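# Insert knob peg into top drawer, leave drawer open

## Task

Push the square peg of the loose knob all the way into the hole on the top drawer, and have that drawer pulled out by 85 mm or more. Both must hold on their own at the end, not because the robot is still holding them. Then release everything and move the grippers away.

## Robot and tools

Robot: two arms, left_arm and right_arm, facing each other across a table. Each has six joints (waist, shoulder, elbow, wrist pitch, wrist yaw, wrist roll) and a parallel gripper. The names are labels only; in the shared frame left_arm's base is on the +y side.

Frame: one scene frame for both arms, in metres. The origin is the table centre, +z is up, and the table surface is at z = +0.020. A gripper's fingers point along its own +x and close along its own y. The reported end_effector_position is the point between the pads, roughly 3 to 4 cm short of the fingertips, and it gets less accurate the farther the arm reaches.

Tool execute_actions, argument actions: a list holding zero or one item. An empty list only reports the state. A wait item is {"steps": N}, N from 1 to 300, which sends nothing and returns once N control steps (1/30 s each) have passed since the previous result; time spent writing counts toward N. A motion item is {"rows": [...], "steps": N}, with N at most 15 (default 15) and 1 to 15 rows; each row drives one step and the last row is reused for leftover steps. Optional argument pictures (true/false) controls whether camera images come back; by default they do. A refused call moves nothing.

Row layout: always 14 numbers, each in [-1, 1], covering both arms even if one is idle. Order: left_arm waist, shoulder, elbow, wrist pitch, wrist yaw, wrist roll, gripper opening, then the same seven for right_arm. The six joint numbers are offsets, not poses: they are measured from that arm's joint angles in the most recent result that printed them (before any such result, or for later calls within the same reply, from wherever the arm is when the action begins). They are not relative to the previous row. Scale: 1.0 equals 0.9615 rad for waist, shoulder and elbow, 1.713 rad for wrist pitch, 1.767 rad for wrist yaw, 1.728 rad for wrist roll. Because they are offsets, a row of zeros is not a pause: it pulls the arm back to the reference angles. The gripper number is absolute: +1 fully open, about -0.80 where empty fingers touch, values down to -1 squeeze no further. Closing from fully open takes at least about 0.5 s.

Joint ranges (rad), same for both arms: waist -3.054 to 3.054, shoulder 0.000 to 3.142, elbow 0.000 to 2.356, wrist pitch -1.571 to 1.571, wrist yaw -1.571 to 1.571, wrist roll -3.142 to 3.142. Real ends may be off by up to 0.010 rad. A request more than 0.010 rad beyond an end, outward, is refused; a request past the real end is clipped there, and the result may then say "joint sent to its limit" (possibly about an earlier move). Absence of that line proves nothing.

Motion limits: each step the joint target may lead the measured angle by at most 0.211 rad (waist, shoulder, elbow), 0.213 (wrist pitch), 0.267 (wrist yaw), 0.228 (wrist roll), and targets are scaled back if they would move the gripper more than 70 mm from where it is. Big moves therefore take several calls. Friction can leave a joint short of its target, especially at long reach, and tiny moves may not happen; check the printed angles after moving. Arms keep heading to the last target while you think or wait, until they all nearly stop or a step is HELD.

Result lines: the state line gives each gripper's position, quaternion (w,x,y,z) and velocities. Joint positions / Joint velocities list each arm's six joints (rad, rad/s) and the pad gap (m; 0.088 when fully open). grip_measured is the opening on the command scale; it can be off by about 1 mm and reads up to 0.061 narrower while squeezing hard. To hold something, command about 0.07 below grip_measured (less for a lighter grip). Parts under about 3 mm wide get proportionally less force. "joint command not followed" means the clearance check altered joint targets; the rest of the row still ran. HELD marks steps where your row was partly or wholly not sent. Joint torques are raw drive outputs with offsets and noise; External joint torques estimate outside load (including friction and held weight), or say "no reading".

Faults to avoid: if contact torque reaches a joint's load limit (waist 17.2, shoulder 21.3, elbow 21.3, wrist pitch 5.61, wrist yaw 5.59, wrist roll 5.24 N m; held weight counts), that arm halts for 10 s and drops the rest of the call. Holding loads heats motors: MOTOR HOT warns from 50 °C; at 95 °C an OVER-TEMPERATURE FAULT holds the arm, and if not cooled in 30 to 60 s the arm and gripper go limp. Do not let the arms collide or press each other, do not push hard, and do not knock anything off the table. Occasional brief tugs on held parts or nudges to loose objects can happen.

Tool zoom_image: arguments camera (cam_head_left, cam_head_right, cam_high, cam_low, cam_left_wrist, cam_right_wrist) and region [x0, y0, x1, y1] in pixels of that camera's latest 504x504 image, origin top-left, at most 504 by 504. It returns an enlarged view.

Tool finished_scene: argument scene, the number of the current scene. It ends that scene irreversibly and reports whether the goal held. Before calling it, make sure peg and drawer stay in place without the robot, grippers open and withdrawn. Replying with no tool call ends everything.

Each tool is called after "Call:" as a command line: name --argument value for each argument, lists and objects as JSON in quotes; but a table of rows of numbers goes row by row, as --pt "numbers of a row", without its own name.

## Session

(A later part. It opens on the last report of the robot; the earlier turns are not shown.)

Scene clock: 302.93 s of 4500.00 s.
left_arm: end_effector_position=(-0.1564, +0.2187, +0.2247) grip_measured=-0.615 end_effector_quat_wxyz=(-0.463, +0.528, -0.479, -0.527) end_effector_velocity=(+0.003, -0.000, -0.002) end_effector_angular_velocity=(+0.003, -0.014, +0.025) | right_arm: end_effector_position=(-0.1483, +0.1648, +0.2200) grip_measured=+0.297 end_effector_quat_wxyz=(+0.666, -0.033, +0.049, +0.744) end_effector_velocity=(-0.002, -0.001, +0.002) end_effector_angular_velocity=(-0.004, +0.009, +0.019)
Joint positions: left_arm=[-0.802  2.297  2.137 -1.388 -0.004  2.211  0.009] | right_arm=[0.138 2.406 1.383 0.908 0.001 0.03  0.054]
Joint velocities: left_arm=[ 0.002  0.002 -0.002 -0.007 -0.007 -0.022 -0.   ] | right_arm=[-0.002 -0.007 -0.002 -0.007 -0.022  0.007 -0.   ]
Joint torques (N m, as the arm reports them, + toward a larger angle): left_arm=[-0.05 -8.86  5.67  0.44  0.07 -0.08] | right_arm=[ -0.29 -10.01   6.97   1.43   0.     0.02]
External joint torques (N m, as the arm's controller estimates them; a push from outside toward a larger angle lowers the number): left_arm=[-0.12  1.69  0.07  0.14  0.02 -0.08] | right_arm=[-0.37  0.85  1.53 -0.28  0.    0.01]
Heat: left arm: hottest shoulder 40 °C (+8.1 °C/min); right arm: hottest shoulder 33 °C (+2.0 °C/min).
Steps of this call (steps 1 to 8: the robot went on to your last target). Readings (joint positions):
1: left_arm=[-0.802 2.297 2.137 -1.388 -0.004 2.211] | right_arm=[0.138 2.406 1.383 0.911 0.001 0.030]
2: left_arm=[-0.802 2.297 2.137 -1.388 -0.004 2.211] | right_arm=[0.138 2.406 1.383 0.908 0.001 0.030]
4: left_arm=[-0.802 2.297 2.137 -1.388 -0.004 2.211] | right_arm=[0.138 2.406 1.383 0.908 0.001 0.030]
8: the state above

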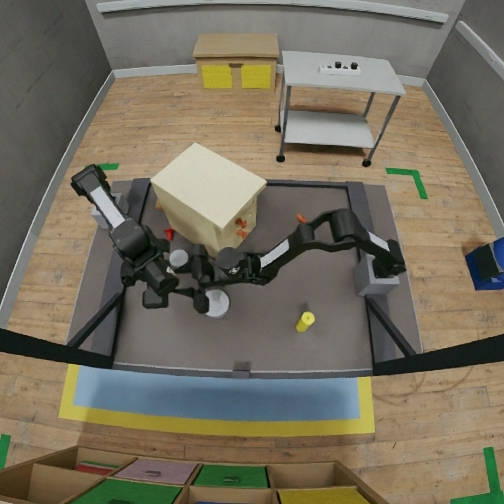

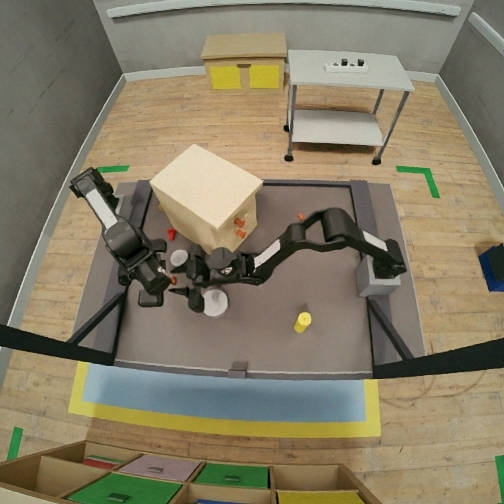

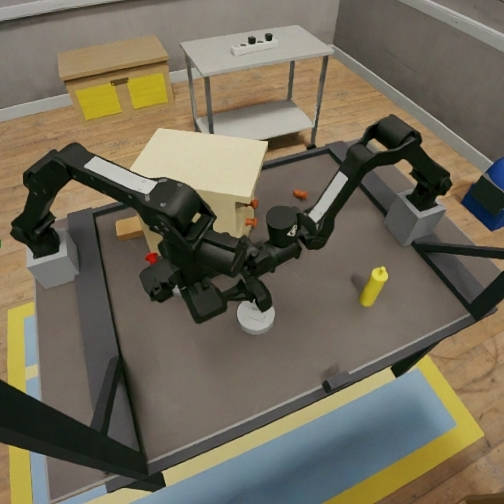

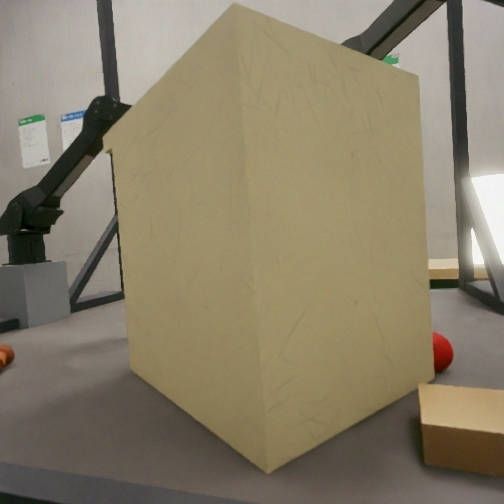

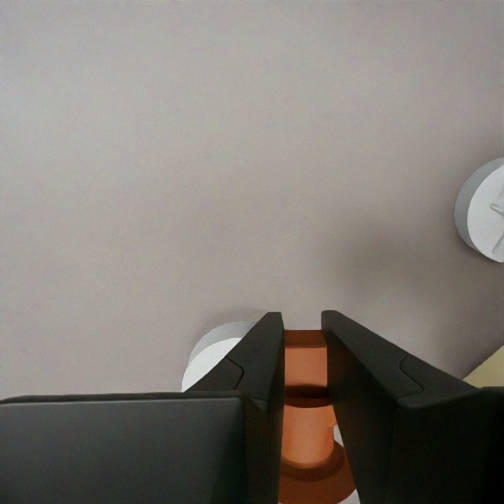

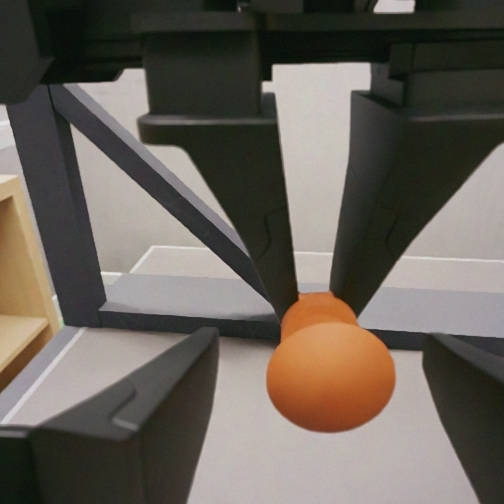

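Call:
execute_actions --actions '[{"rows":[[0,0,0,0,0,0,-0.7,-0.006,0,0.03,-0.024,0,0,-0.05]]}]' --pictures false

Call:
execute_actions --actions '[{"rows":[[0,0,0,0,0,0,-0.7,0,0,0,0,0,0,-0.2],[0,0,0,0,0,0,-0.7,0,0,0,0,0,0,-0.2],[0,0,0,0,0,0,-0.7,0,0,0,0,0,0,-0.4]]}]'

Scene clock: 310.73 s of 4500.00 s.
left_arm: end_effector_position=(-0.1564, +0.2187, +0.2247) grip_measured=-0.615 end_effector_quat_wxyz=(-0.463, +0.528, -0.479, -0.527) end_effector_velocity=(+0.001, -0.002, -0.001) end_effector_angular_velocity=(-0.018, -0.013, +0.005) | right_arm: end_effector_position=(-0.1470, +0.1676, +0.2187) grip_measured=-0.045 end_effector_quat_wxyz=(+0.667, -0.041, +0.056, +0.742) end_effector_velocity=(-0.005, -0.001, -0.001) end_effector_angular_velocity=(-0.008, +0.009, +0.023)
Joint positions: left_arm=[-0.802  2.297  2.137 -1.388 -0.004  2.211  0.009] | right_arm=[0.135 2.406 1.401 0.869 0.001 0.03  0.037]
Joint velocities: left_arm=[-0.002 -0.002 -0.007  0.007 -0.022 -0.007 -0.   ] | right_arm=[ 0.002 -0.002 -0.002 -0.007 -0.022  0.007 -0.001]
Joint torques (N m, as the arm reports them, + toward a larger angle): left_arm=[-0.03 -8.98  5.58  0.39  0.08 -0.02] | right_arm=[-0.26 -9.69  7.55  1.36  0.    0.02]
External joint torques (N m, as the arm's controller estimates them; a push from outside toward a larger angle lowers the number): left_arm=[-0.05  1.64 -0.05  0.1   0.03 -0.02] | right_arm=[-0.34  1.24  2.05 -0.35  0.    0.01]
Heat: left arm: hottest shoulder 41 °C (+8.0 °C/min); right arm: hottest shoulder 36 °C (+5.0 °C/min).
Steps of this call (steps 1 to 15: the robot went on to your last target; steps 16 to 90: nothing new was sent; then 4.30 s passed at rest; steps 91 to 105: all 15 steps of this action). Readings (joint positions):
91: left_arm=[-0.802 2.297 2.137 -1.388 -0.004 2.211] | right_arm=[0.138 2.406 1.385 0.903 0.001 0.030]
92: left_arm=[-0.802 2.297 2.137 -1.388 -0.004 2.211] | right_arm=[0.137 2.406 1.390 0.890 0.001 0.030]
94: left_arm=[-0.802 2.297 2.137 -1.388 -0.004 2.211] | right_arm=[0.137 2.406 1.396 0.879 0.001 0.030]
98: left_arm=[-0.802 2.297 2.137 -1.388 -0.004 2.211] | right_arm=[0.135 2.406 1.401 0.871 0.001 0.030]
105: the state above

Scene clock: 311.23 s of 4500.00 s.
left_arm: end_effector_position=(-0.1564, +0.2190, +0.2247) grip_measured=-0.615 end_effector_quat_wxyz=(-0.463, +0.528, -0.479, -0.527) end_effector_velocity=(+0.005, +0.002, +0.000) end_effector_angular_velocity=(+0.010, -0.021, +0.010) | right_arm: end_effector_position=(-0.1474, +0.1676, +0.2188) grip_measured=-0.309 end_effector_quat_wxyz=(+0.666, -0.040, +0.056, +0.743) end_effector_velocity=(-0.000, -0.001, -0.001) end_effector_angular_velocity=(-0.006, -0.009, -0.004)
Joint positions: left_arm=[-0.803  2.297  2.137 -1.389 -0.004  2.211  0.009] | right_arm=[ 0.136  2.406  1.402  0.869 -0.     0.03   0.024]
Joint velocities: left_arm=[ 0.002 -0.002 -0.002 -0.022 -0.007 -0.007 -0.   ] | right_arm=[ 0.002 -0.002 -0.002 -0.007  0.007 -0.007 -0.   ]
Joint torques (N m, as the arm reports them, + toward a larger angle): left_arm=[ 0.01 -9.12  5.68  0.43  0.09 -0.04] | right_arm=[-0.03 -9.72  6.26  1.49  0.04  0.02]
External joint torques (N m, as the arm's controller estimates them; a push from outside toward a larger angle lowers the number): left_arm=[-0.06  1.54  0.05  0.15  0.05 -0.04] | right_arm=[-0.19  1.14  0.79 -0.2   0.06  0.01]
Heat: left arm: hottest shoulder 41 °C (+7.1 °C/min); right arm: hottest shoulder 36 °C (+5.1 °C/min).
Steps of this call (steps 1 to 15: all 15 steps of this action). Readings (joint positions):
1: left_arm=[-0.802 2.297 2.137 -1.388 -0.004 2.211] | right_arm=[0.135 2.406 1.402 0.869 0.001 0.030]
2: left_arm=[-0.802 2.297 2.137 -1.388 -0.004 2.211] | right_arm=[0.135 2.406 1.402 0.869 0.001 0.030]
4: left_arm=[-0.802 2.297 2.137 -1.389 -0.004 2.211] | right_arm=[0.135 2.406 1.402 0.869 -0.000 0.030]
8: left_arm=[-0.803 2.297 2.137 -1.389 -0.004 2.211] | right_arm=[0.136 2.406 1.402 0.869 -0.000 0.030]
15: the state above

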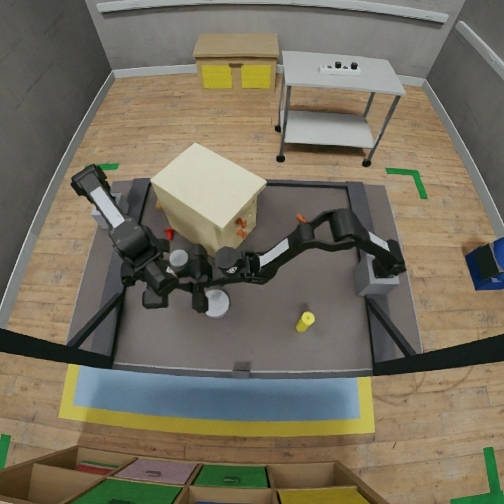

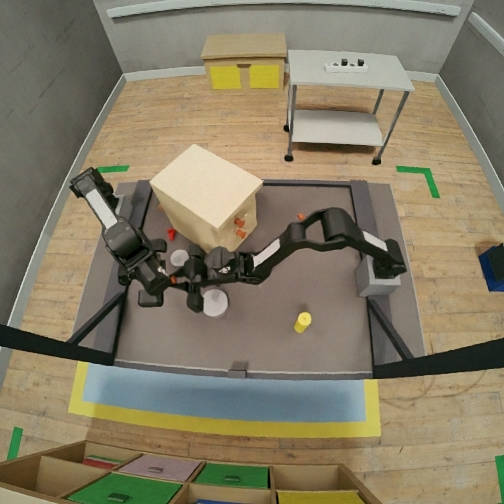

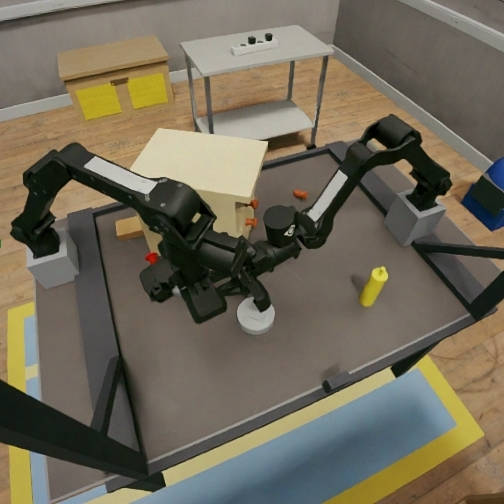

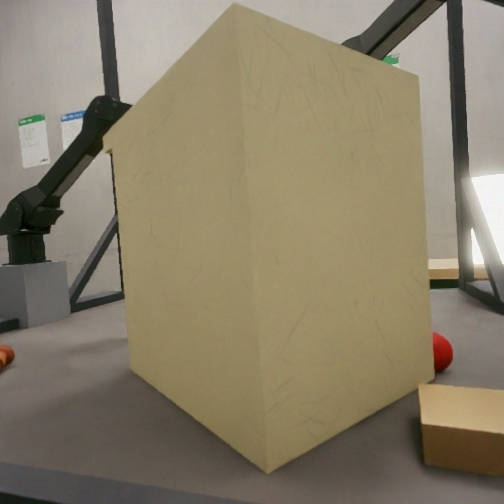

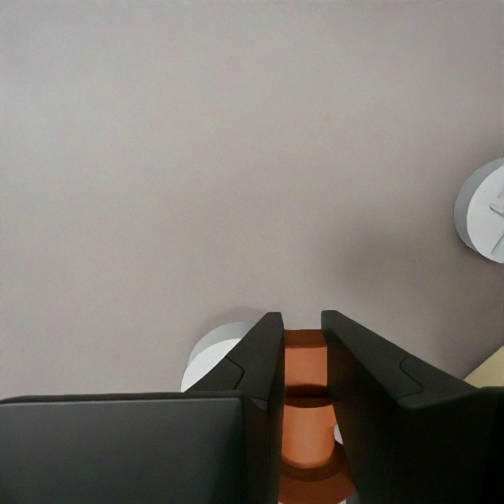

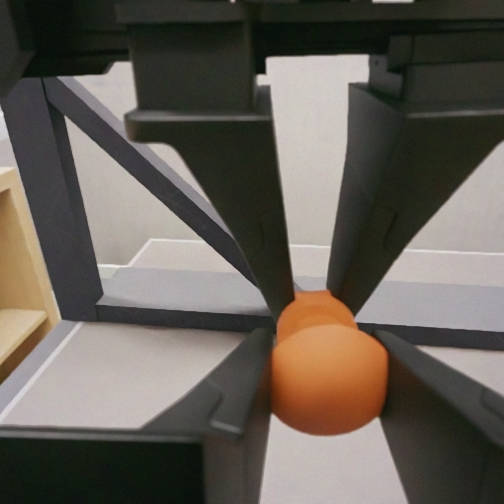

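Call:
execute_actions --actions '[{"rows":[[0,0,0,0,0,0,-0.1,0,0,0,0,0,0,-0.4]],"steps":10}]' --pictures false

Call:
execute_actions --actions '[{"rows":[[0,0,0,0,0,0,-0.1,0,-0.2,-0.4,0.15,0,0,-0.4]],"steps":12}]' --pictures false

Call:
execute_actions --actions '[{"rows":[[-0.3,-1,-1,0,0,-0.5,-0.1,0,-0.43,-0.7,0.154,0,0,-0.4]]}]' --pictures false

Call:
execute_actions --actions '[{"steps":10}]' --pictures false

Call:
execute_actions --actions '[{"rows":[[0,0,0,0,0,0,-0.1,0,0,0,0,0.387,0,-0.4]]}]' --pictures false

Scene clock: 325.90 s of 4500.00 s.
left_arm: end_effector_position=(-0.1564, +0.2190, +0.2247) grip_measured=-0.119 end_effector_quat_wxyz=(-0.463, +0.528, -0.479, -0.527) end_effector_velocity=(+0.005, +0.002, +0.000) end_effector_angular_velocity=(-0.001, -0.031, +0.005) | right_arm: end_effector_position=(-0.1474, +0.1676, +0.2188) grip_measured=-0.309 end_effector_quat_wxyz=(+0.666, -0.040, +0.056, +0.743) end_effector_velocity=(-0.003, -0.001, -0.001) end_effector_angular_velocity=(-0.007, -0.007, +0.011)
Joint positions: left_arm=[-0.803  2.297  2.137 -1.389 -0.004  2.211  0.033] | right_arm=[ 0.136  2.406  1.402  0.869 -0.     0.03   0.024]
Joint velocities: left_arm=[-0.002 -0.002 -0.002 -0.022 -0.022 -0.007  0.009] | right_arm=[ 0.002 -0.002 -0.002 -0.007 -0.007 -0.007 -0.   ]
Joint torques (N m, as the arm reports them, + toward a larger angle): left_arm=[ 0.04 -8.94  5.65  0.37  0.09 -0.05] | right_arm=[ 0.   -9.73  6.29  1.49  0.    0.02]
External joint torques (N m, as the arm's controller estimates them; a push from outside toward a larger angle lowers the number): left_arm=[ 0.02  1.64  0.08  0.11  0.04 -0.05] | right_arm=[ 0.    1.25  0.76 -0.23  0.    0.02]
Heat: left arm: hottest shoulder 41 °C (+5.1 °C/min); right arm: hottest shoulder 38 °C (+7.1 °C/min).
Steps of this call (steps 1 to 15: the robot went on to your last target; steps 16 to 90: nothing new was sent; then 11.33 s passed at rest; steps 91 to 100: all 10 steps of this action). Readings (joint positions):
91: left_arm=[-0.803 2.297 2.137 -1.389 -0.004 2.211] | right_arm=[0.136 2.406 1.402 0.869 -0.000 0.030]
92: left_arm=[-0.803 2.297 2.137 -1.389 -0.004 2.211] | right_arm=[0.136 2.406 1.402 0.869 -0.000 0.030]
94: left_arm=[-0.803 2.297 2.137 -1.389 -0.004 2.211] | right_arm=[0.136 2.406 1.402 0.869 -0.000 0.030]
98: left_arm=[-0.803 2.297 2.137 -1.389 -0.004 2.211] | right_arm=[0.136 2.406 1.402 0.869 -0.000 0.030]
100: the state above

Scene clock: 326.30 s of 4500.00 s.
left_arm: end_effector_position=(-0.1564, +0.2190, +0.2247) grip_measured=-0.103 end_effector_quat_wxyz=(-0.463, +0.528, -0.479, -0.527) end_effector_velocity=(+0.001, +0.001, +0.004) end_effector_angular_velocity=(-0.007, -0.003, +0.005) | right_arm: end_effector_position=(-0.1395, +0.0967, +0.2328) grip_measured=-0.309 end_effector_quat_wxyz=(+0.667, -0.020, +0.038, +0.744) end_effector_velocity=(+0.003, -0.027, -0.031) end_effector_angular_velocity=(-0.050, -0.012, +0.005)
Joint positions: left_arm=[-0.803  2.297  2.137 -1.389 -0.004  2.211  0.034] | right_arm=[ 0.136  2.218  1.024  1.113 -0.     0.03   0.024]
Joint velocities: left_arm=[-0.002 -0.007  0.002 -0.007 -0.007 -0.007 -0.   ] | right_arm=[-0.002  0.002 -0.129  0.081 -0.007 -0.007 -0.   ]
Joint torques (N m, as the arm reports them, + toward a larger angle): left_arm=[-0.02 -9.06  5.7   0.41  0.1  -0.04] | right_arm=[ 0.   -8.5   5.74  2.05  0.    0.02]
External joint torques (N m, as the arm's controller estimates them; a push from outside toward a larger angle lowers the number): left_arm=[ 0.06  1.71  0.02  0.14  0.04 -0.04] | right_arm=[0.   1.57 0.32 0.17 0.   0.01]
Heat: left arm: hottest shoulder 41 °C (+5.0 °C/min); right arm: hottest shoulder 38 °C (+7.0 °C/min).
Steps of this call (steps 1 to 12: all 12 steps of this action). Readings (joint positions):
1: left_arm=[-0.803 2.297 2.137 -1.389 -0.004 2.211] | right_arm=[0.136 2.391 1.381 0.892 -0.000 0.030]
2: left_arm=[-0.803 2.297 2.137 -1.389 -0.004 2.211] | right_arm=[0.136 2.361 1.321 0.951 -0.000 0.030]
4: left_arm=[-0.803 2.297 2.137 -1.389 -0.004 2.211] | right_arm=[0.136 2.292 1.199 1.047 -0.000 0.030]
8: left_arm=[-0.803 2.297 2.137 -1.389 -0.004 2.211] | right_arm=[0.136 2.218 1.065 1.109 -0.000 0.030]
12: the state above

Scene clock: 326.80 s of 4500.00 s.
left_arm: end_effector_position=(-0.0807, +0.4018, +0.2770) grip_measured=-0.103 end_effector_quat_wxyz=(-0.340, +0.631, -0.324, -0.618) end_effector_velocity=(+0.417, +0.172, +0.044) end_effector_angular_velocity=(-0.050, +0.019, +1.113) | right_arm: end_effector_position=(-0.1227, -0.0556, +0.2458) grip_measured=-0.309 end_effector_quat_wxyz=(+0.667, -0.024, +0.041, +0.744) end_effector_velocity=(+0.006, -0.055, -0.046) end_effector_angular_velocity=(-0.125, -0.006, +0.004)
Joint positions: left_arm=[-1.094  1.635  1.421 -1.385 -0.002  1.44   0.034] | right_arm=[ 0.136  1.815  0.362  1.363 -0.     0.03   0.024]
Joint velocities: left_arm=[ 0.11  -1.736 -1.678 -0.022 -0.007 -1.004  0.   ] | right_arm=[-0.002 -0.002 -0.222  0.095 -0.007  0.007 -0.   ]
Joint torques (N m, as the arm reports them, + toward a larger angle): left_arm=[-0.45 -5.95  4.17  0.12 -0.04 -0.15] | right_arm=[ 0.01 -5.49  5.25  2.19  0.    0.02]
External joint torques (N m, as the arm's controller estimates them; a push from outside toward a larger angle lowers the number): left_arm=[ 0.01 -0.23 -0.93 -0.05 -0.12 -0.12] | right_arm=[ 0.02  0.99  0.42  0.08 -0.01  0.01]
Heat: left arm: hottest shoulder 41 °C (+5.1 °C/min); right arm: hottest shoulder 38 °C (+7.1 °C/min).
Steps of this call (steps 1 to 15: all 15 steps of this action). Readings (joint positions):
1: left_arm=[-0.807 2.284 2.119 -1.378 -0.006 2.187] | right_arm=[0.136 2.204 1.004 1.135 -0.000 0.030]
2: left_arm=[-0.822 2.258 2.079 -1.377 -0.008 2.142] | right_arm=[0.136 2.174 0.953 1.188 -0.000 0.030]
4: left_arm=[-0.883 2.200 2.001 -1.388 -0.008 2.061] | right_arm=[0.136 2.084 0.843 1.276 -0.000 0.030]
8: left_arm=[-1.042 2.034 1.817 -1.383 -0.006 1.853] | right_arm=[0.136 1.866 0.624 1.366 -0.000 0.030]
15: the state above

Scene clock: 327.13 s of 4500.00 s.
left_arm: end_effector_position=(-0.0214, +0.4305, +0.2859) grip_measured=-0.103 end_effector_quat_wxyz=(-0.296, +0.634, -0.311, -0.643) end_effector_velocity=(+0.017, +0.010, -0.025) end_effector_angular_velocity=(+0.048, -0.077, +0.019) | right_arm: end_effector_position=(-0.1226, -0.0568, +0.2467) grip_measured=-0.309 end_effector_quat_wxyz=(+0.667, -0.022, +0.039, +0.744) end_effector_velocity=(+0.002, -0.002, -0.003) end_effector_angular_velocity=(-0.010, -0.024, -0.008)
Joint positions: left_arm=[-1.091  1.343  1.189 -1.392 -0.002  1.353  0.034] | right_arm=[ 0.136  1.814  0.357  1.373 -0.     0.03   0.024]
Joint velocities: left_arm=[-0.002 -0.007 -0.105  0.007  0.007 -0.022 -0.   ] | right_arm=[-0.002 -0.002 -0.007 -0.007  0.007 -0.022  0.   ]
Joint torques (N m, as the arm reports them, + toward a larger angle): left_arm=[-0.03 -3.91  4.88  0.68  0.   -0.13] | right_arm=[ 0.   -5.5   3.41  1.71  0.    0.02]
External joint torques (N m, as the arm's controller estimates them; a push from outside toward a larger angle lowers the number): left_arm=[-0.03  0.05 -0.89  0.34 -0.06 -0.12] | right_arm=[ 0.02 -0.18 -0.16  0.01 -0.01  0.01]
Heat: left arm: hottest shoulder 41 °C (+5.0 °C/min); right arm: hottest shoulder 38 °C (+7.0 °C/min).
Steps of this call (steps 1 to 10: the robot went on to your last target). Readings (joint positions):
1: left_arm=[-1.092 1.578 1.365 -1.385 -0.002 1.412] | right_arm=[0.136 1.815 0.358 1.369 -0.000 0.030]
2: left_arm=[-1.091 1.520 1.311 -1.387 -0.002 1.392] | right_arm=[0.136 1.815 0.358 1.373 -0.000 0.030]
4: left_arm=[-1.091 1.423 1.234 -1.397 -0.002 1.371] | right_arm=[0.136 1.814 0.358 1.373 -0.000 0.030]
8: left_arm=[-1.091 1.346 1.197 -1.393 -0.002 1.355] | right_arm=[0.136 1.814 0.357 1.373 -0.000 0.030]
10: the state above

Scene clock: 327.63 s of 4500.00 s.
left_arm: end_effector_position=(-0.0212, +0.4306, +0.2856) grip_measured=-0.103 end_effector_quat_wxyz=(-0.297, +0.634, -0.310, -0.643) end_effector_velocity=(+0.005, +0.002, +0.001) end_effector_angular_velocity=(+0.001, -0.018, +0.005) | right_arm: end_effector_position=(-0.0257, -0.0789, +0.2495) grip_measured=-0.309 end_effector_quat_wxyz=(+0.875, -0.026, +0.023, +0.482) end_effector_velocity=(+0.013, -0.008, -0.000) end_effector_angular_velocity=(-0.010, -0.015, -0.097)
Joint positions: left_arm=[-1.091  1.343  1.188 -1.392 -0.002  1.352  0.034] | right_arm=[0.135 1.814 0.357 1.373 0.672 0.03  0.024]
Joint velocities: left_arm=[-0.002 -0.007 -0.002 -0.022 -0.007 -0.007 -0.   ] | right_arm=[-0.002 -0.002 -0.002 -0.007  0.095 -0.007 -0.   ]
Joint torques (N m, as the arm reports them, + toward a larger angle): left_arm=[ 0.02 -3.45  5.9   0.45  0.09  0.04] | right_arm=[ 0.05 -4.45  3.88  1.35  0.16  0.02]
External joint torques (N m, as the arm's controller estimates them; a push from outside toward a larger angle lowers the number): left_arm=[0.03 0.58 0.23 0.14 0.04 0.04] | right_arm=[ 0.03  0.73  0.46 -0.21  0.13  0.01]
Heat: left arm: hottest shoulder 41 °C (+4.1 °C/min); right arm: hottest shoulder 38 °C (+7.1 °C/min).
Steps of this call (steps 1 to 15: all 15 steps of this action). Readings (joint positions):
1: left_arm=[-1.091 1.343 1.188 -1.392 -0.002 1.352] | right_arm=[0.139 1.814 0.357 1.373 0.037 0.030]
2: left_arm=[-1.091 1.343 1.188 -1.392 -0.002 1.352] | right_arm=[0.141 1.814 0.357 1.373 0.120 0.030]
4: left_arm=[-1.091 1.343 1.188 -1.392 -0.002 1.352] | right_arm=[0.139 1.814 0.357 1.373 0.270 0.030]
8: left_arm=[-1.091 1.343 1.188 -1.392 -0.002 1.352] | right_arm=[0.137 1.814 0.357 1.373 0.555 0.030]
15: the state above

Call:
execute_actions --actions '[{"rows":[[0,0,0,0,0,0,-0.1,-0.118,0.162,0.236,0.011,0.006,0,-0.4]]}]'

Call:
zoom_image --camera "cam_right_wrist" --region '[240,230,400,370]'

Scene clock: 332.90 s of 4500.00 s.
left_arm: end_effector_position=(-0.0212, +0.4306, +0.2856) grip_measured=-0.103 end_effector_quat_wxyz=(-0.297, +0.634, -0.310, -0.643) end_effector_velocity=(+0.004, -0.002, -0.000) end_effector_angular_velocity=(-0.016, -0.016, +0.025) | right_arm: end_effector_position=(+0.0154, -0.0342, +0.2591) grip_measured=-0.309 end_effector_quat_wxyz=(+0.903, +0.013, +0.007, +0.429) end_effector_velocity=(-0.002, +0.004, +0.002) end_effector_angular_velocity=(-0.011, -0.017, +0.020)
Joint positions: left_arm=[-1.091  1.343  1.188 -1.392 -0.002  1.352  0.034] | right_arm=[0.025 1.963 0.574 1.388 0.682 0.03  0.024]
Joint velocities: left_arm=[ 0.002 -0.002 -0.002 -0.007 -0.022 -0.022 -0.   ] | right_arm=[-0.002 -0.002  0.007 -0.007 -0.022 -0.022 -0.   ]
Joint torques (N m, as the arm reports them, + toward a larger angle): left_arm=[ 0.02 -3.48  5.54  0.44  0.09  0.  ] | right_arm=[-0.24 -5.02  5.33  1.59  0.04  0.02]
External joint torques (N m, as the arm's controller estimates them; a push from outside toward a larger angle lowers the number): left_arm=[ 0.    0.51 -0.13  0.12  0.04  0.  ] | right_arm=[-0.26  1.54  1.58  0.04  0.05  0.01]
Heat: left arm: hottest shoulder 39 °C (+2.0 °C/min); right arm: hottest shoulder 37 °C (+6.1 °C/min).
Steps of this call (steps 1 to 15: the robot went on to your last target; steps 16 to 90: nothing new was sent; then 1.77 s passed at rest; steps 91 to 105: all 15 steps of this action). Readings (joint positions):
91: left_arm=[-1.091 1.343 1.188 -1.392 -0.002 1.352] | right_arm=[0.129 1.831 0.374 1.377 0.681 0.030]
92: left_arm=[-1.091 1.343 1.188 -1.392 -0.002 1.352] | right_arm=[0.103 1.867 0.421 1.382 0.684 0.030]
94: left_arm=[-1.091 1.343 1.188 -1.392 -0.002 1.352] | right_arm=[0.054 1.932 0.520 1.381 0.682 0.030]
98: left_arm=[-1.091 1.343 1.188 -1.392 -0.002 1.352] | right_arm=[0.025 1.954 0.570 1.388 0.682 0.030]
105: the state above

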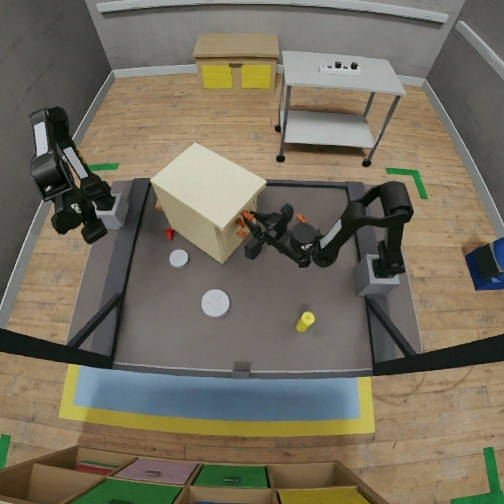

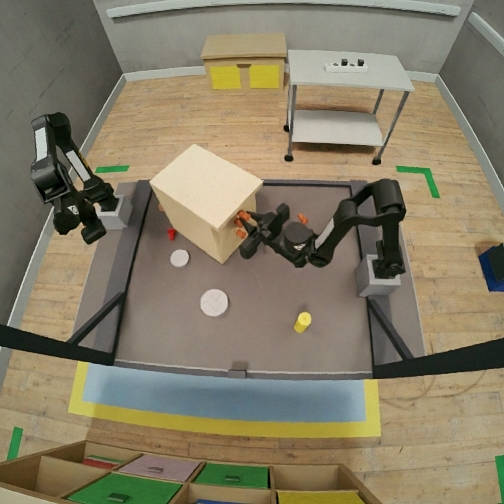

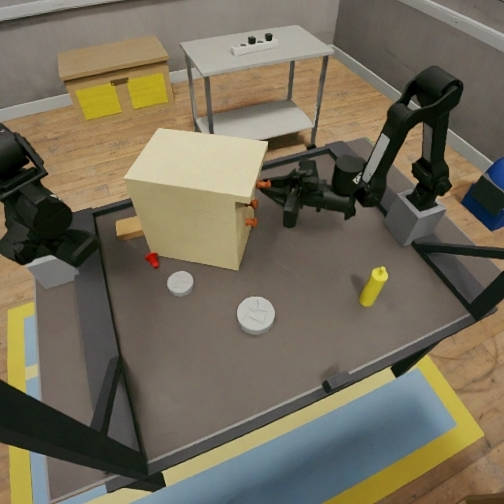

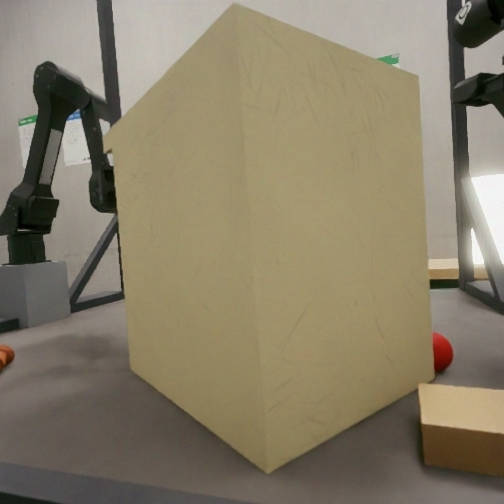

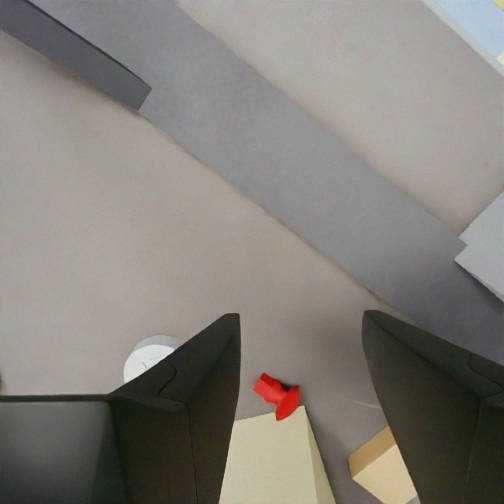

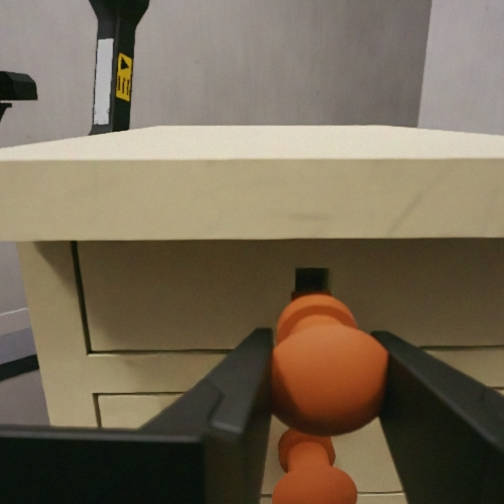

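Region (240, 230, 400, 370) of cam_right_wrist's 504x504 image, scaled by 3.150, with more detail than that image has; it fills the top 441 rows of this view, and the rest is white.

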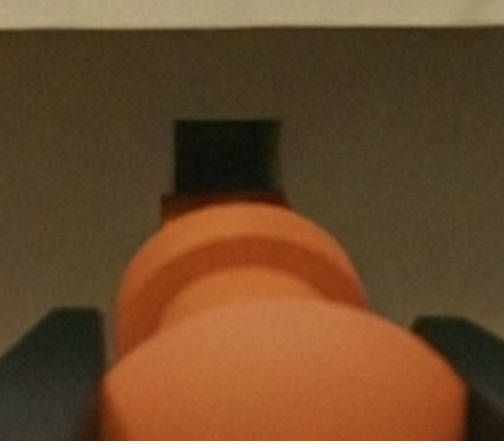

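Call:
execute_actions --actions '[{"rows":[[0,0,0,0,0,0,-0.1,-0.041,0.034,0.052,-0.009,-0.023,0,-0.4]]}]'

Call:
zoom_image --camera "cam_right_wrist" --region '[240,230,400,370]'

Scene clock: 344.50 s of 4500.00 s.
left_arm: end_effector_position=(-0.0212, +0.4306, +0.2856) grip_measured=-0.103 end_effector_quat_wxyz=(-0.297, +0.634, -0.310, -0.643) end_effector_velocity=(+0.002, +0.000, -0.001) end_effector_angular_velocity=(-0.001, -0.014, +0.005) | right_arm: end_effector_position=(+0.0264, -0.0245, +0.2585) grip_measured=-0.309 end_effector_quat_wxyz=(+0.903, +0.014, +0.006, +0.430) end_effector_velocity=(+0.000, +0.001, -0.002) end_effector_angular_velocity=(-0.022, -0.005, +0.005)
Joint positions: left_arm=[-1.091  1.343  1.188 -1.392 -0.002  1.352  0.034] | right_arm=[-0.012  1.988  0.615  1.374  0.644  0.03   0.024]
Joint velocities: left_arm=[-0.002  0.002 -0.002 -0.007 -0.007 -0.007 -0.   ] | right_arm=[-0.002 -0.002  0.002 -0.022 -0.007 -0.007 -0.   ]
Joint torques (N m, as the arm reports them, + toward a larger angle): left_arm=[-0.13 -3.25  5.73  0.42  0.09  0.01] | right_arm=[-0.24 -5.24  5.4   1.23 -0.11  0.02]
External joint torques (N m, as the arm's controller estimates them; a push from outside toward a larger angle lowers the number): left_arm=[-0.13  0.69  0.04  0.08  0.04  0.02] | right_arm=[-0.24  1.54  1.58 -0.32 -0.1   0.01]
Heat: left arm: hottest shoulder 36 °C (-2.0 °C/min); right arm: hottest shoulder 36 °C (+5.0 °C/min).
Steps of this call (steps 1 to 15: the robot went on to your last target; steps 16 to 90: nothing new was sent; then 8.10 s passed at rest; steps 91 to 105: all 15 steps of this action). Readings (joint positions):
91: left_arm=[-1.091 1.343 1.188 -1.392 -0.002 1.352] | right_arm=[0.022 1.966 0.579 1.388 0.677 0.030]
92: left_arm=[-1.091 1.343 1.188 -1.392 -0.002 1.352] | right_arm=[0.015 1.972 0.588 1.386 0.666 0.030]
94: left_arm=[-1.091 1.343 1.188 -1.392 -0.002 1.352] | right_arm=[-0.002 1.983 0.606 1.379 0.654 0.030]
98: left_arm=[-1.091 1.343 1.188 -1.392 -0.002 1.352] | right_arm=[-0.012 1.987 0.614 1.376 0.647 0.030]
105: the state above

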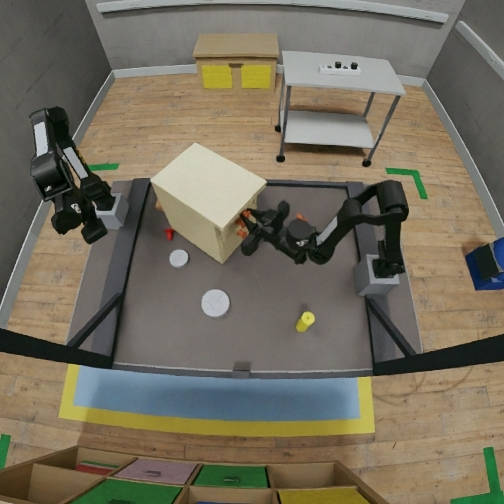

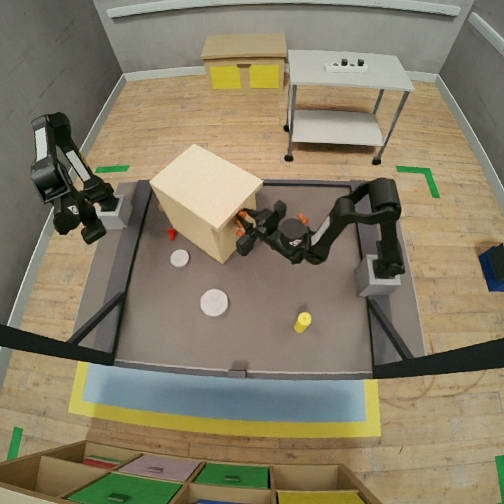

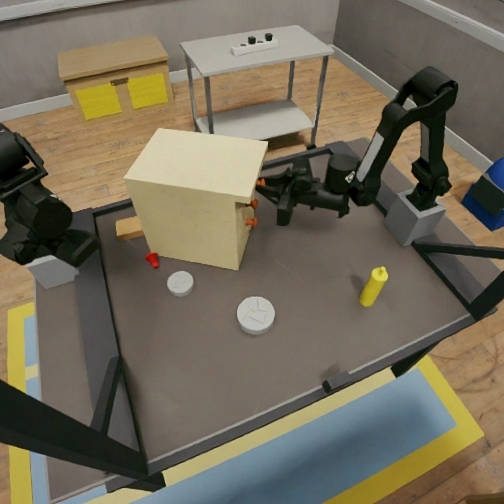

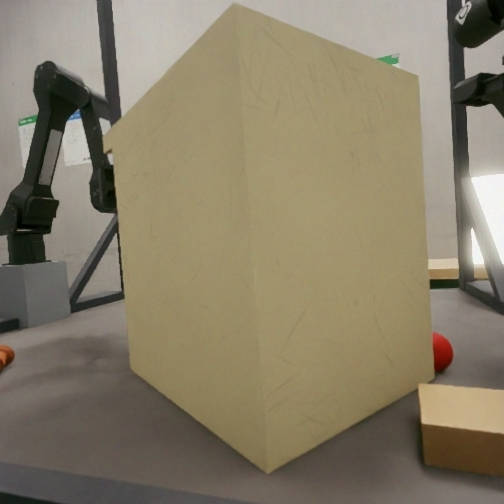

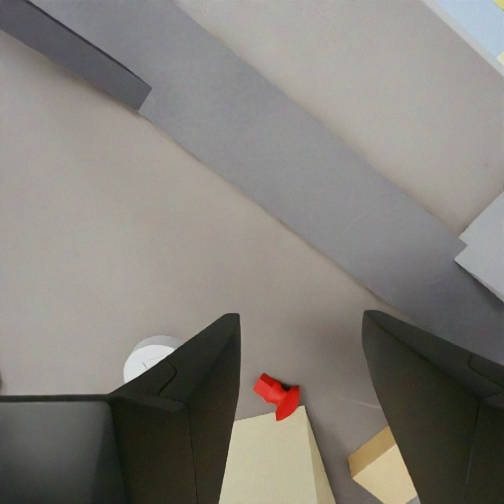

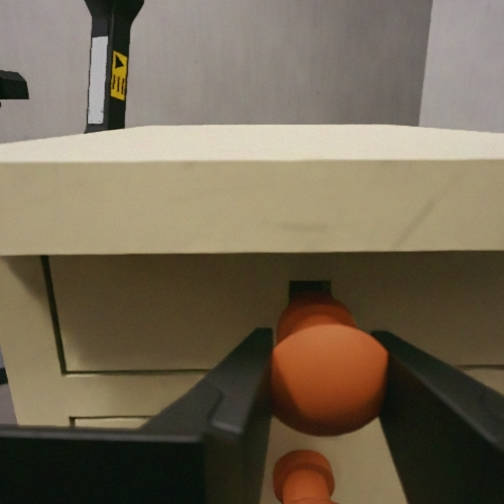

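Region (240, 230, 400, 370) of cam_right_wrist's 504x504 image, scaled by 3.150, with more detail than that image has; it fills the top 441 rows of this view, and the rest is white.

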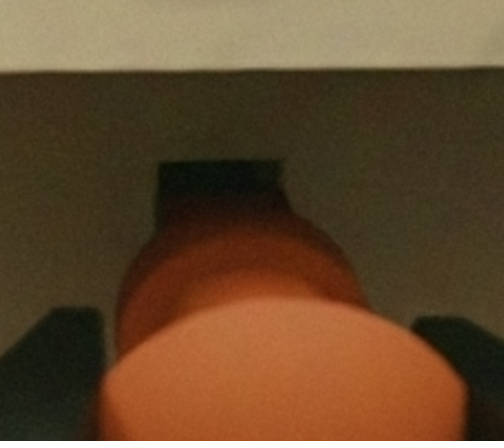

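Call:
execute_actions --actions '[{"rows":[[0,0,0,0,0,0,-0.1,-0.017,0.013,0.035,-0.011,-0.009,0,-0.4]]}]'

Call:
zoom_image --camera "cam_right_wrist" --region '[240,230,400,370]'

Scene clock: 351.03 s of 4500.00 s.
left_arm: end_effector_position=(-0.0212, +0.4306, +0.2856) grip_measured=-0.103 end_effector_quat_wxyz=(-0.297, +0.634, -0.310, -0.643) end_effector_velocity=(+0.003, -0.002, -0.001) end_effector_angular_velocity=(-0.014, -0.021, +0.005) | right_arm: end_effector_position=(+0.0280, -0.0210, +0.2584) grip_measured=-0.309 end_effector_quat_wxyz=(+0.902, +0.012, +0.007, +0.431) end_effector_velocity=(+0.000, -0.000, -0.002) end_effector_angular_velocity=(-0.022, -0.005, +0.005)
Joint positions: left_arm=[-1.091  1.343  1.188 -1.392 -0.002  1.352  0.034] | right_arm=[-0.019  1.992  0.629  1.36   0.635  0.03   0.024]
Joint velocities: left_arm=[-0.002  0.002 -0.002 -0.007 -0.022 -0.007  0.   ] | right_arm=[-0.002 -0.007 -0.002 -0.022 -0.007 -0.007  0.   ]
Joint torques (N m, as the arm reports them, + toward a larger angle): left_arm=[ 0.07 -3.28  5.62  0.44  0.09  0.01] | right_arm=[-0.98 -5.17  6.74  1.08 -0.3   0.02]
External joint torques (N m, as the arm's controller estimates them; a push from outside toward a larger angle lowers the number): left_arm=[ 0.06  0.66 -0.05  0.11  0.04  0.01] | right_arm=[-0.96  1.72  2.85 -0.48 -0.3   0.01]
Heat: left arm: hottest shoulder 35 °C (-4.0 °C/min); right arm: hottest shoulder 35 °C (+4.0 °C/min).
Steps of this call (steps 1 to 15: the robot went on to your last target; steps 16 to 90: nothing new was sent; then 3.03 s passed at rest; steps 91 to 105: all 15 steps of this action). Readings (joint positions):
91: left_arm=[-1.091 1.343 1.188 -1.392 -0.002 1.352] | right_arm=[-0.013 1.989 0.617 1.372 0.642 0.030]
92: left_arm=[-1.091 1.343 1.188 -1.392 -0.002 1.352] | right_arm=[-0.016 1.990 0.622 1.366 0.638 0.030]
94: left_arm=[-1.091 1.343 1.188 -1.392 -0.002 1.352] | right_arm=[-0.019 1.992 0.629 1.363 0.635 0.030]
98: left_arm=[-1.091 1.343 1.188 -1.392 -0.002 1.352] | right_arm=[-0.019 1.992 0.629 1.361 0.635 0.030]
105: the state above

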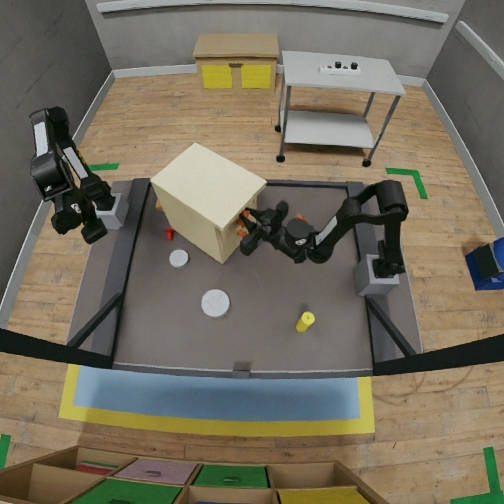

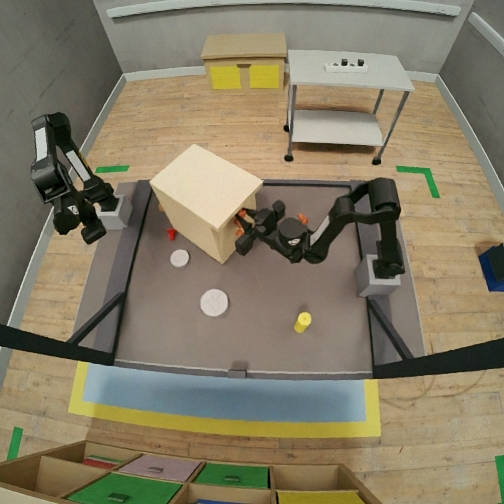

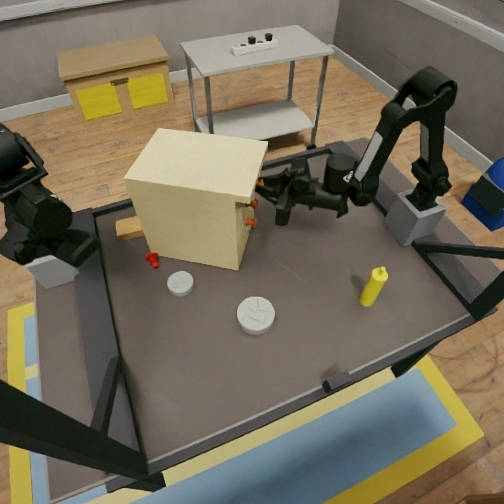

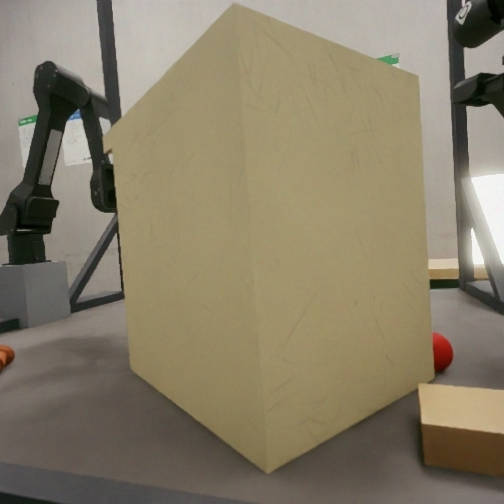

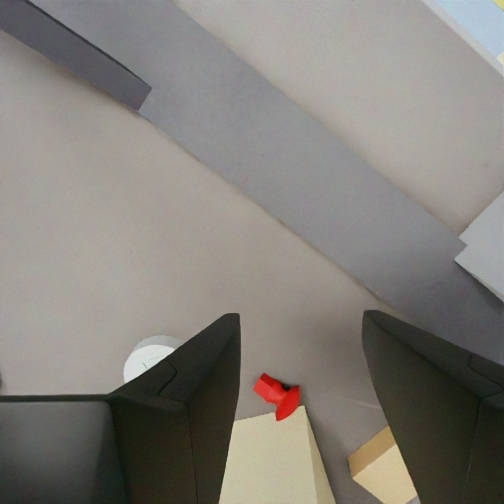

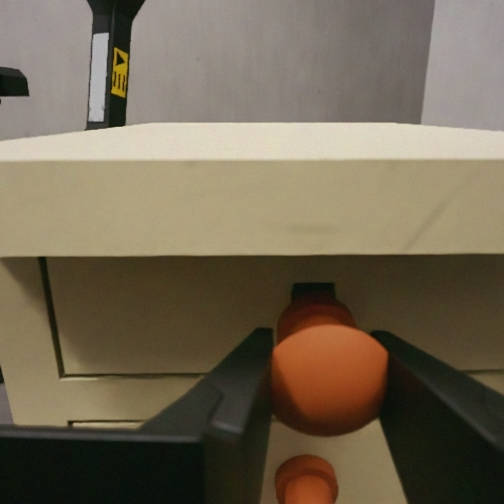

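Region (240, 230, 400, 370) of cam_right_wrist's 504x504 image, scaled by 3.150, with more detail than that image has; it fills the top 441 rows of this view, and the rest is white.

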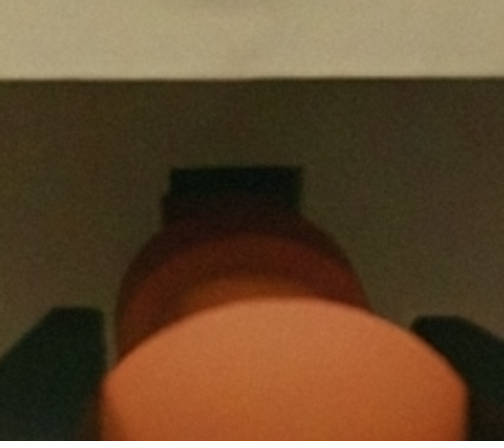

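Call:
execute_actions --actions '[{"rows":[[0,0,0,0,0,0,-0.1,0,0,-0.014,0,0,0,-0.4],[0,0,0,0,0,0,-0.1,0,0,-0.014,0,0,0,-0.4],[0,0,0,0,0,0,-0.1,0,0,-0.014,0.0135,0,0,-0.4]]}]'

Call:
zoom_image --camera "cam_right_wrist" --region '[270,260,360,330]'

Scene clock: 359.03 s of 4500.00 s.
left_arm: end_effector_position=(-0.0212, +0.4306, +0.2856) grip_measured=-0.103 end_effector_quat_wxyz=(-0.297, +0.634, -0.310, -0.643) end_effector_velocity=(-0.002, +0.001, +0.002) end_effector_angular_velocity=(-0.001, +0.019, +0.005) | right_arm: end_effector_position=(+0.0278, -0.0228, +0.2594) grip_measured=-0.309 end_effector_quat_wxyz=(+0.902, +0.016, +0.005, +0.431) end_effector_velocity=(-0.002, +0.001, -0.004) end_effector_angular_velocity=(-0.027, -0.005, +0.019)
Joint positions: left_arm=[-1.091  1.343  1.188 -1.392 -0.002  1.352  0.034] | right_arm=[-0.018  1.992  0.621  1.378  0.635  0.03   0.024]
Joint velocities: left_arm=[-0.002 -0.007  0.002  0.007  0.007 -0.007  0.   ] | right_arm=[-0.002 -0.002 -0.002 -0.022 -0.022 -0.007 -0.   ]
Joint torques (N m, as the arm reports them, + toward a larger angle): left_arm=[-0.03 -3.44  5.65  0.5   0.05 -0.03] | right_arm=[-0.03 -5.97  3.67  1.65  0.01  0.02]
External joint torques (N m, as the arm's controller estimates them; a push from outside toward a larger angle lowers the number): left_arm=[-0.03  0.57 -0.11  0.13  0.   -0.02] | right_arm=[-0.04  0.8  -0.12  0.12  0.02  0.02]
Heat: left arm: hottest shoulder 34 °C (-6.1 °C/min); right arm: hottest shoulder 34 °C (+1.0 °C/min).
Steps of this call (steps 1 to 15: the robot went on to your last target; steps 16 to 90: nothing new was sent; then 4.50 s passed at rest; steps 91 to 105: all 15 steps of this action). Readings (joint positions):
91: left_arm=[-1.091 1.343 1.188 -1.392 -0.002 1.352] | right_arm=[-0.019 1.992 0.628 1.360 0.635 0.030]
92: left_arm=[-1.091 1.343 1.188 -1.392 -0.002 1.352] | right_arm=[-0.018 1.992 0.626 1.360 0.635 0.030]
94: left_arm=[-1.091 1.343 1.188 -1.392 -0.002 1.352] | right_arm=[-0.018 1.992 0.624 1.365 0.635 0.030]
98: left_arm=[-1.091 1.343 1.188 -1.392 -0.002 1.352] | right_arm=[-0.018 1.992 0.622 1.376 0.635 0.030]
105: the state above

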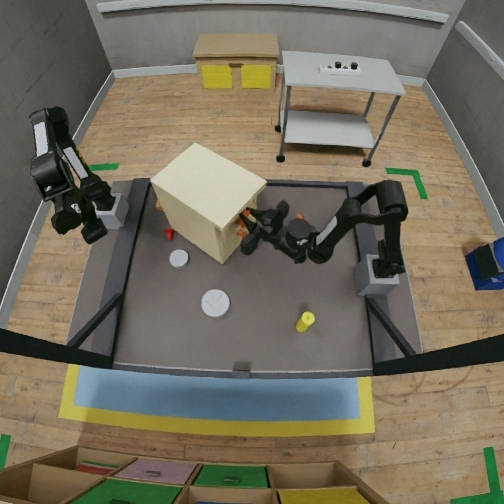

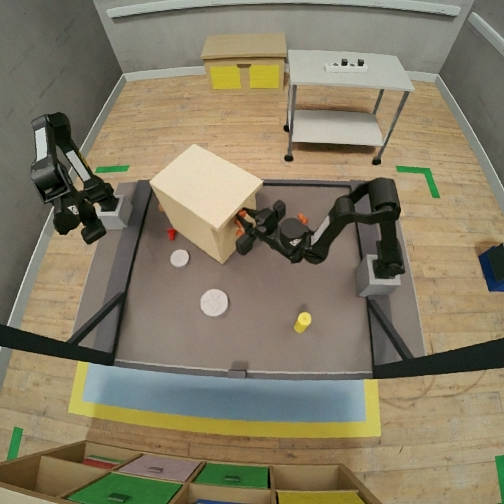

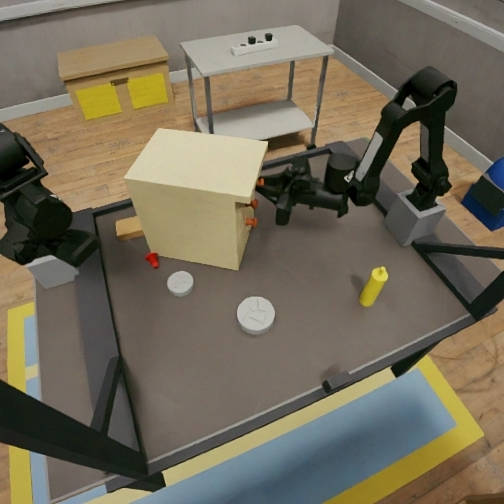

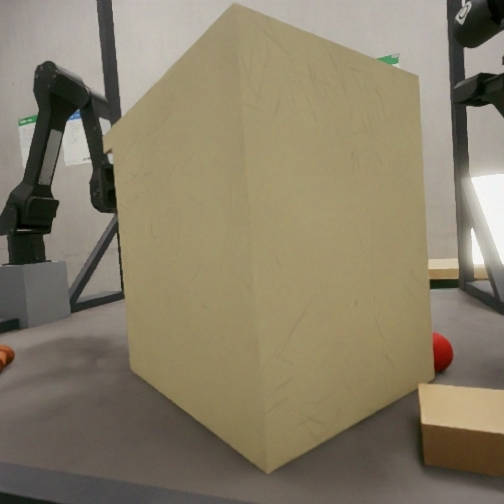

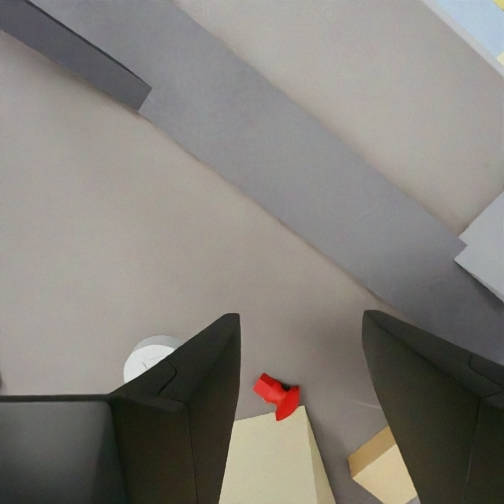

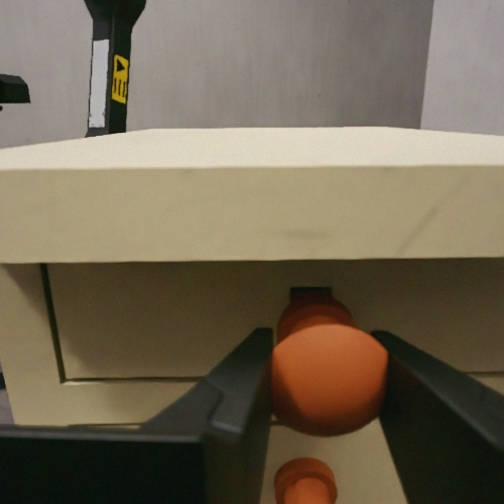

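Region (270, 260, 360, 330) of cam_right_wrist's 504x504 image, scaled by 5.600, with more detail than that image has.

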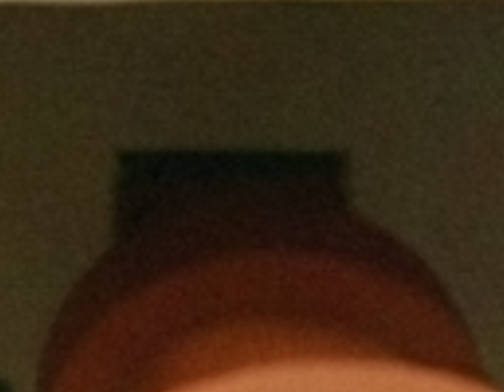

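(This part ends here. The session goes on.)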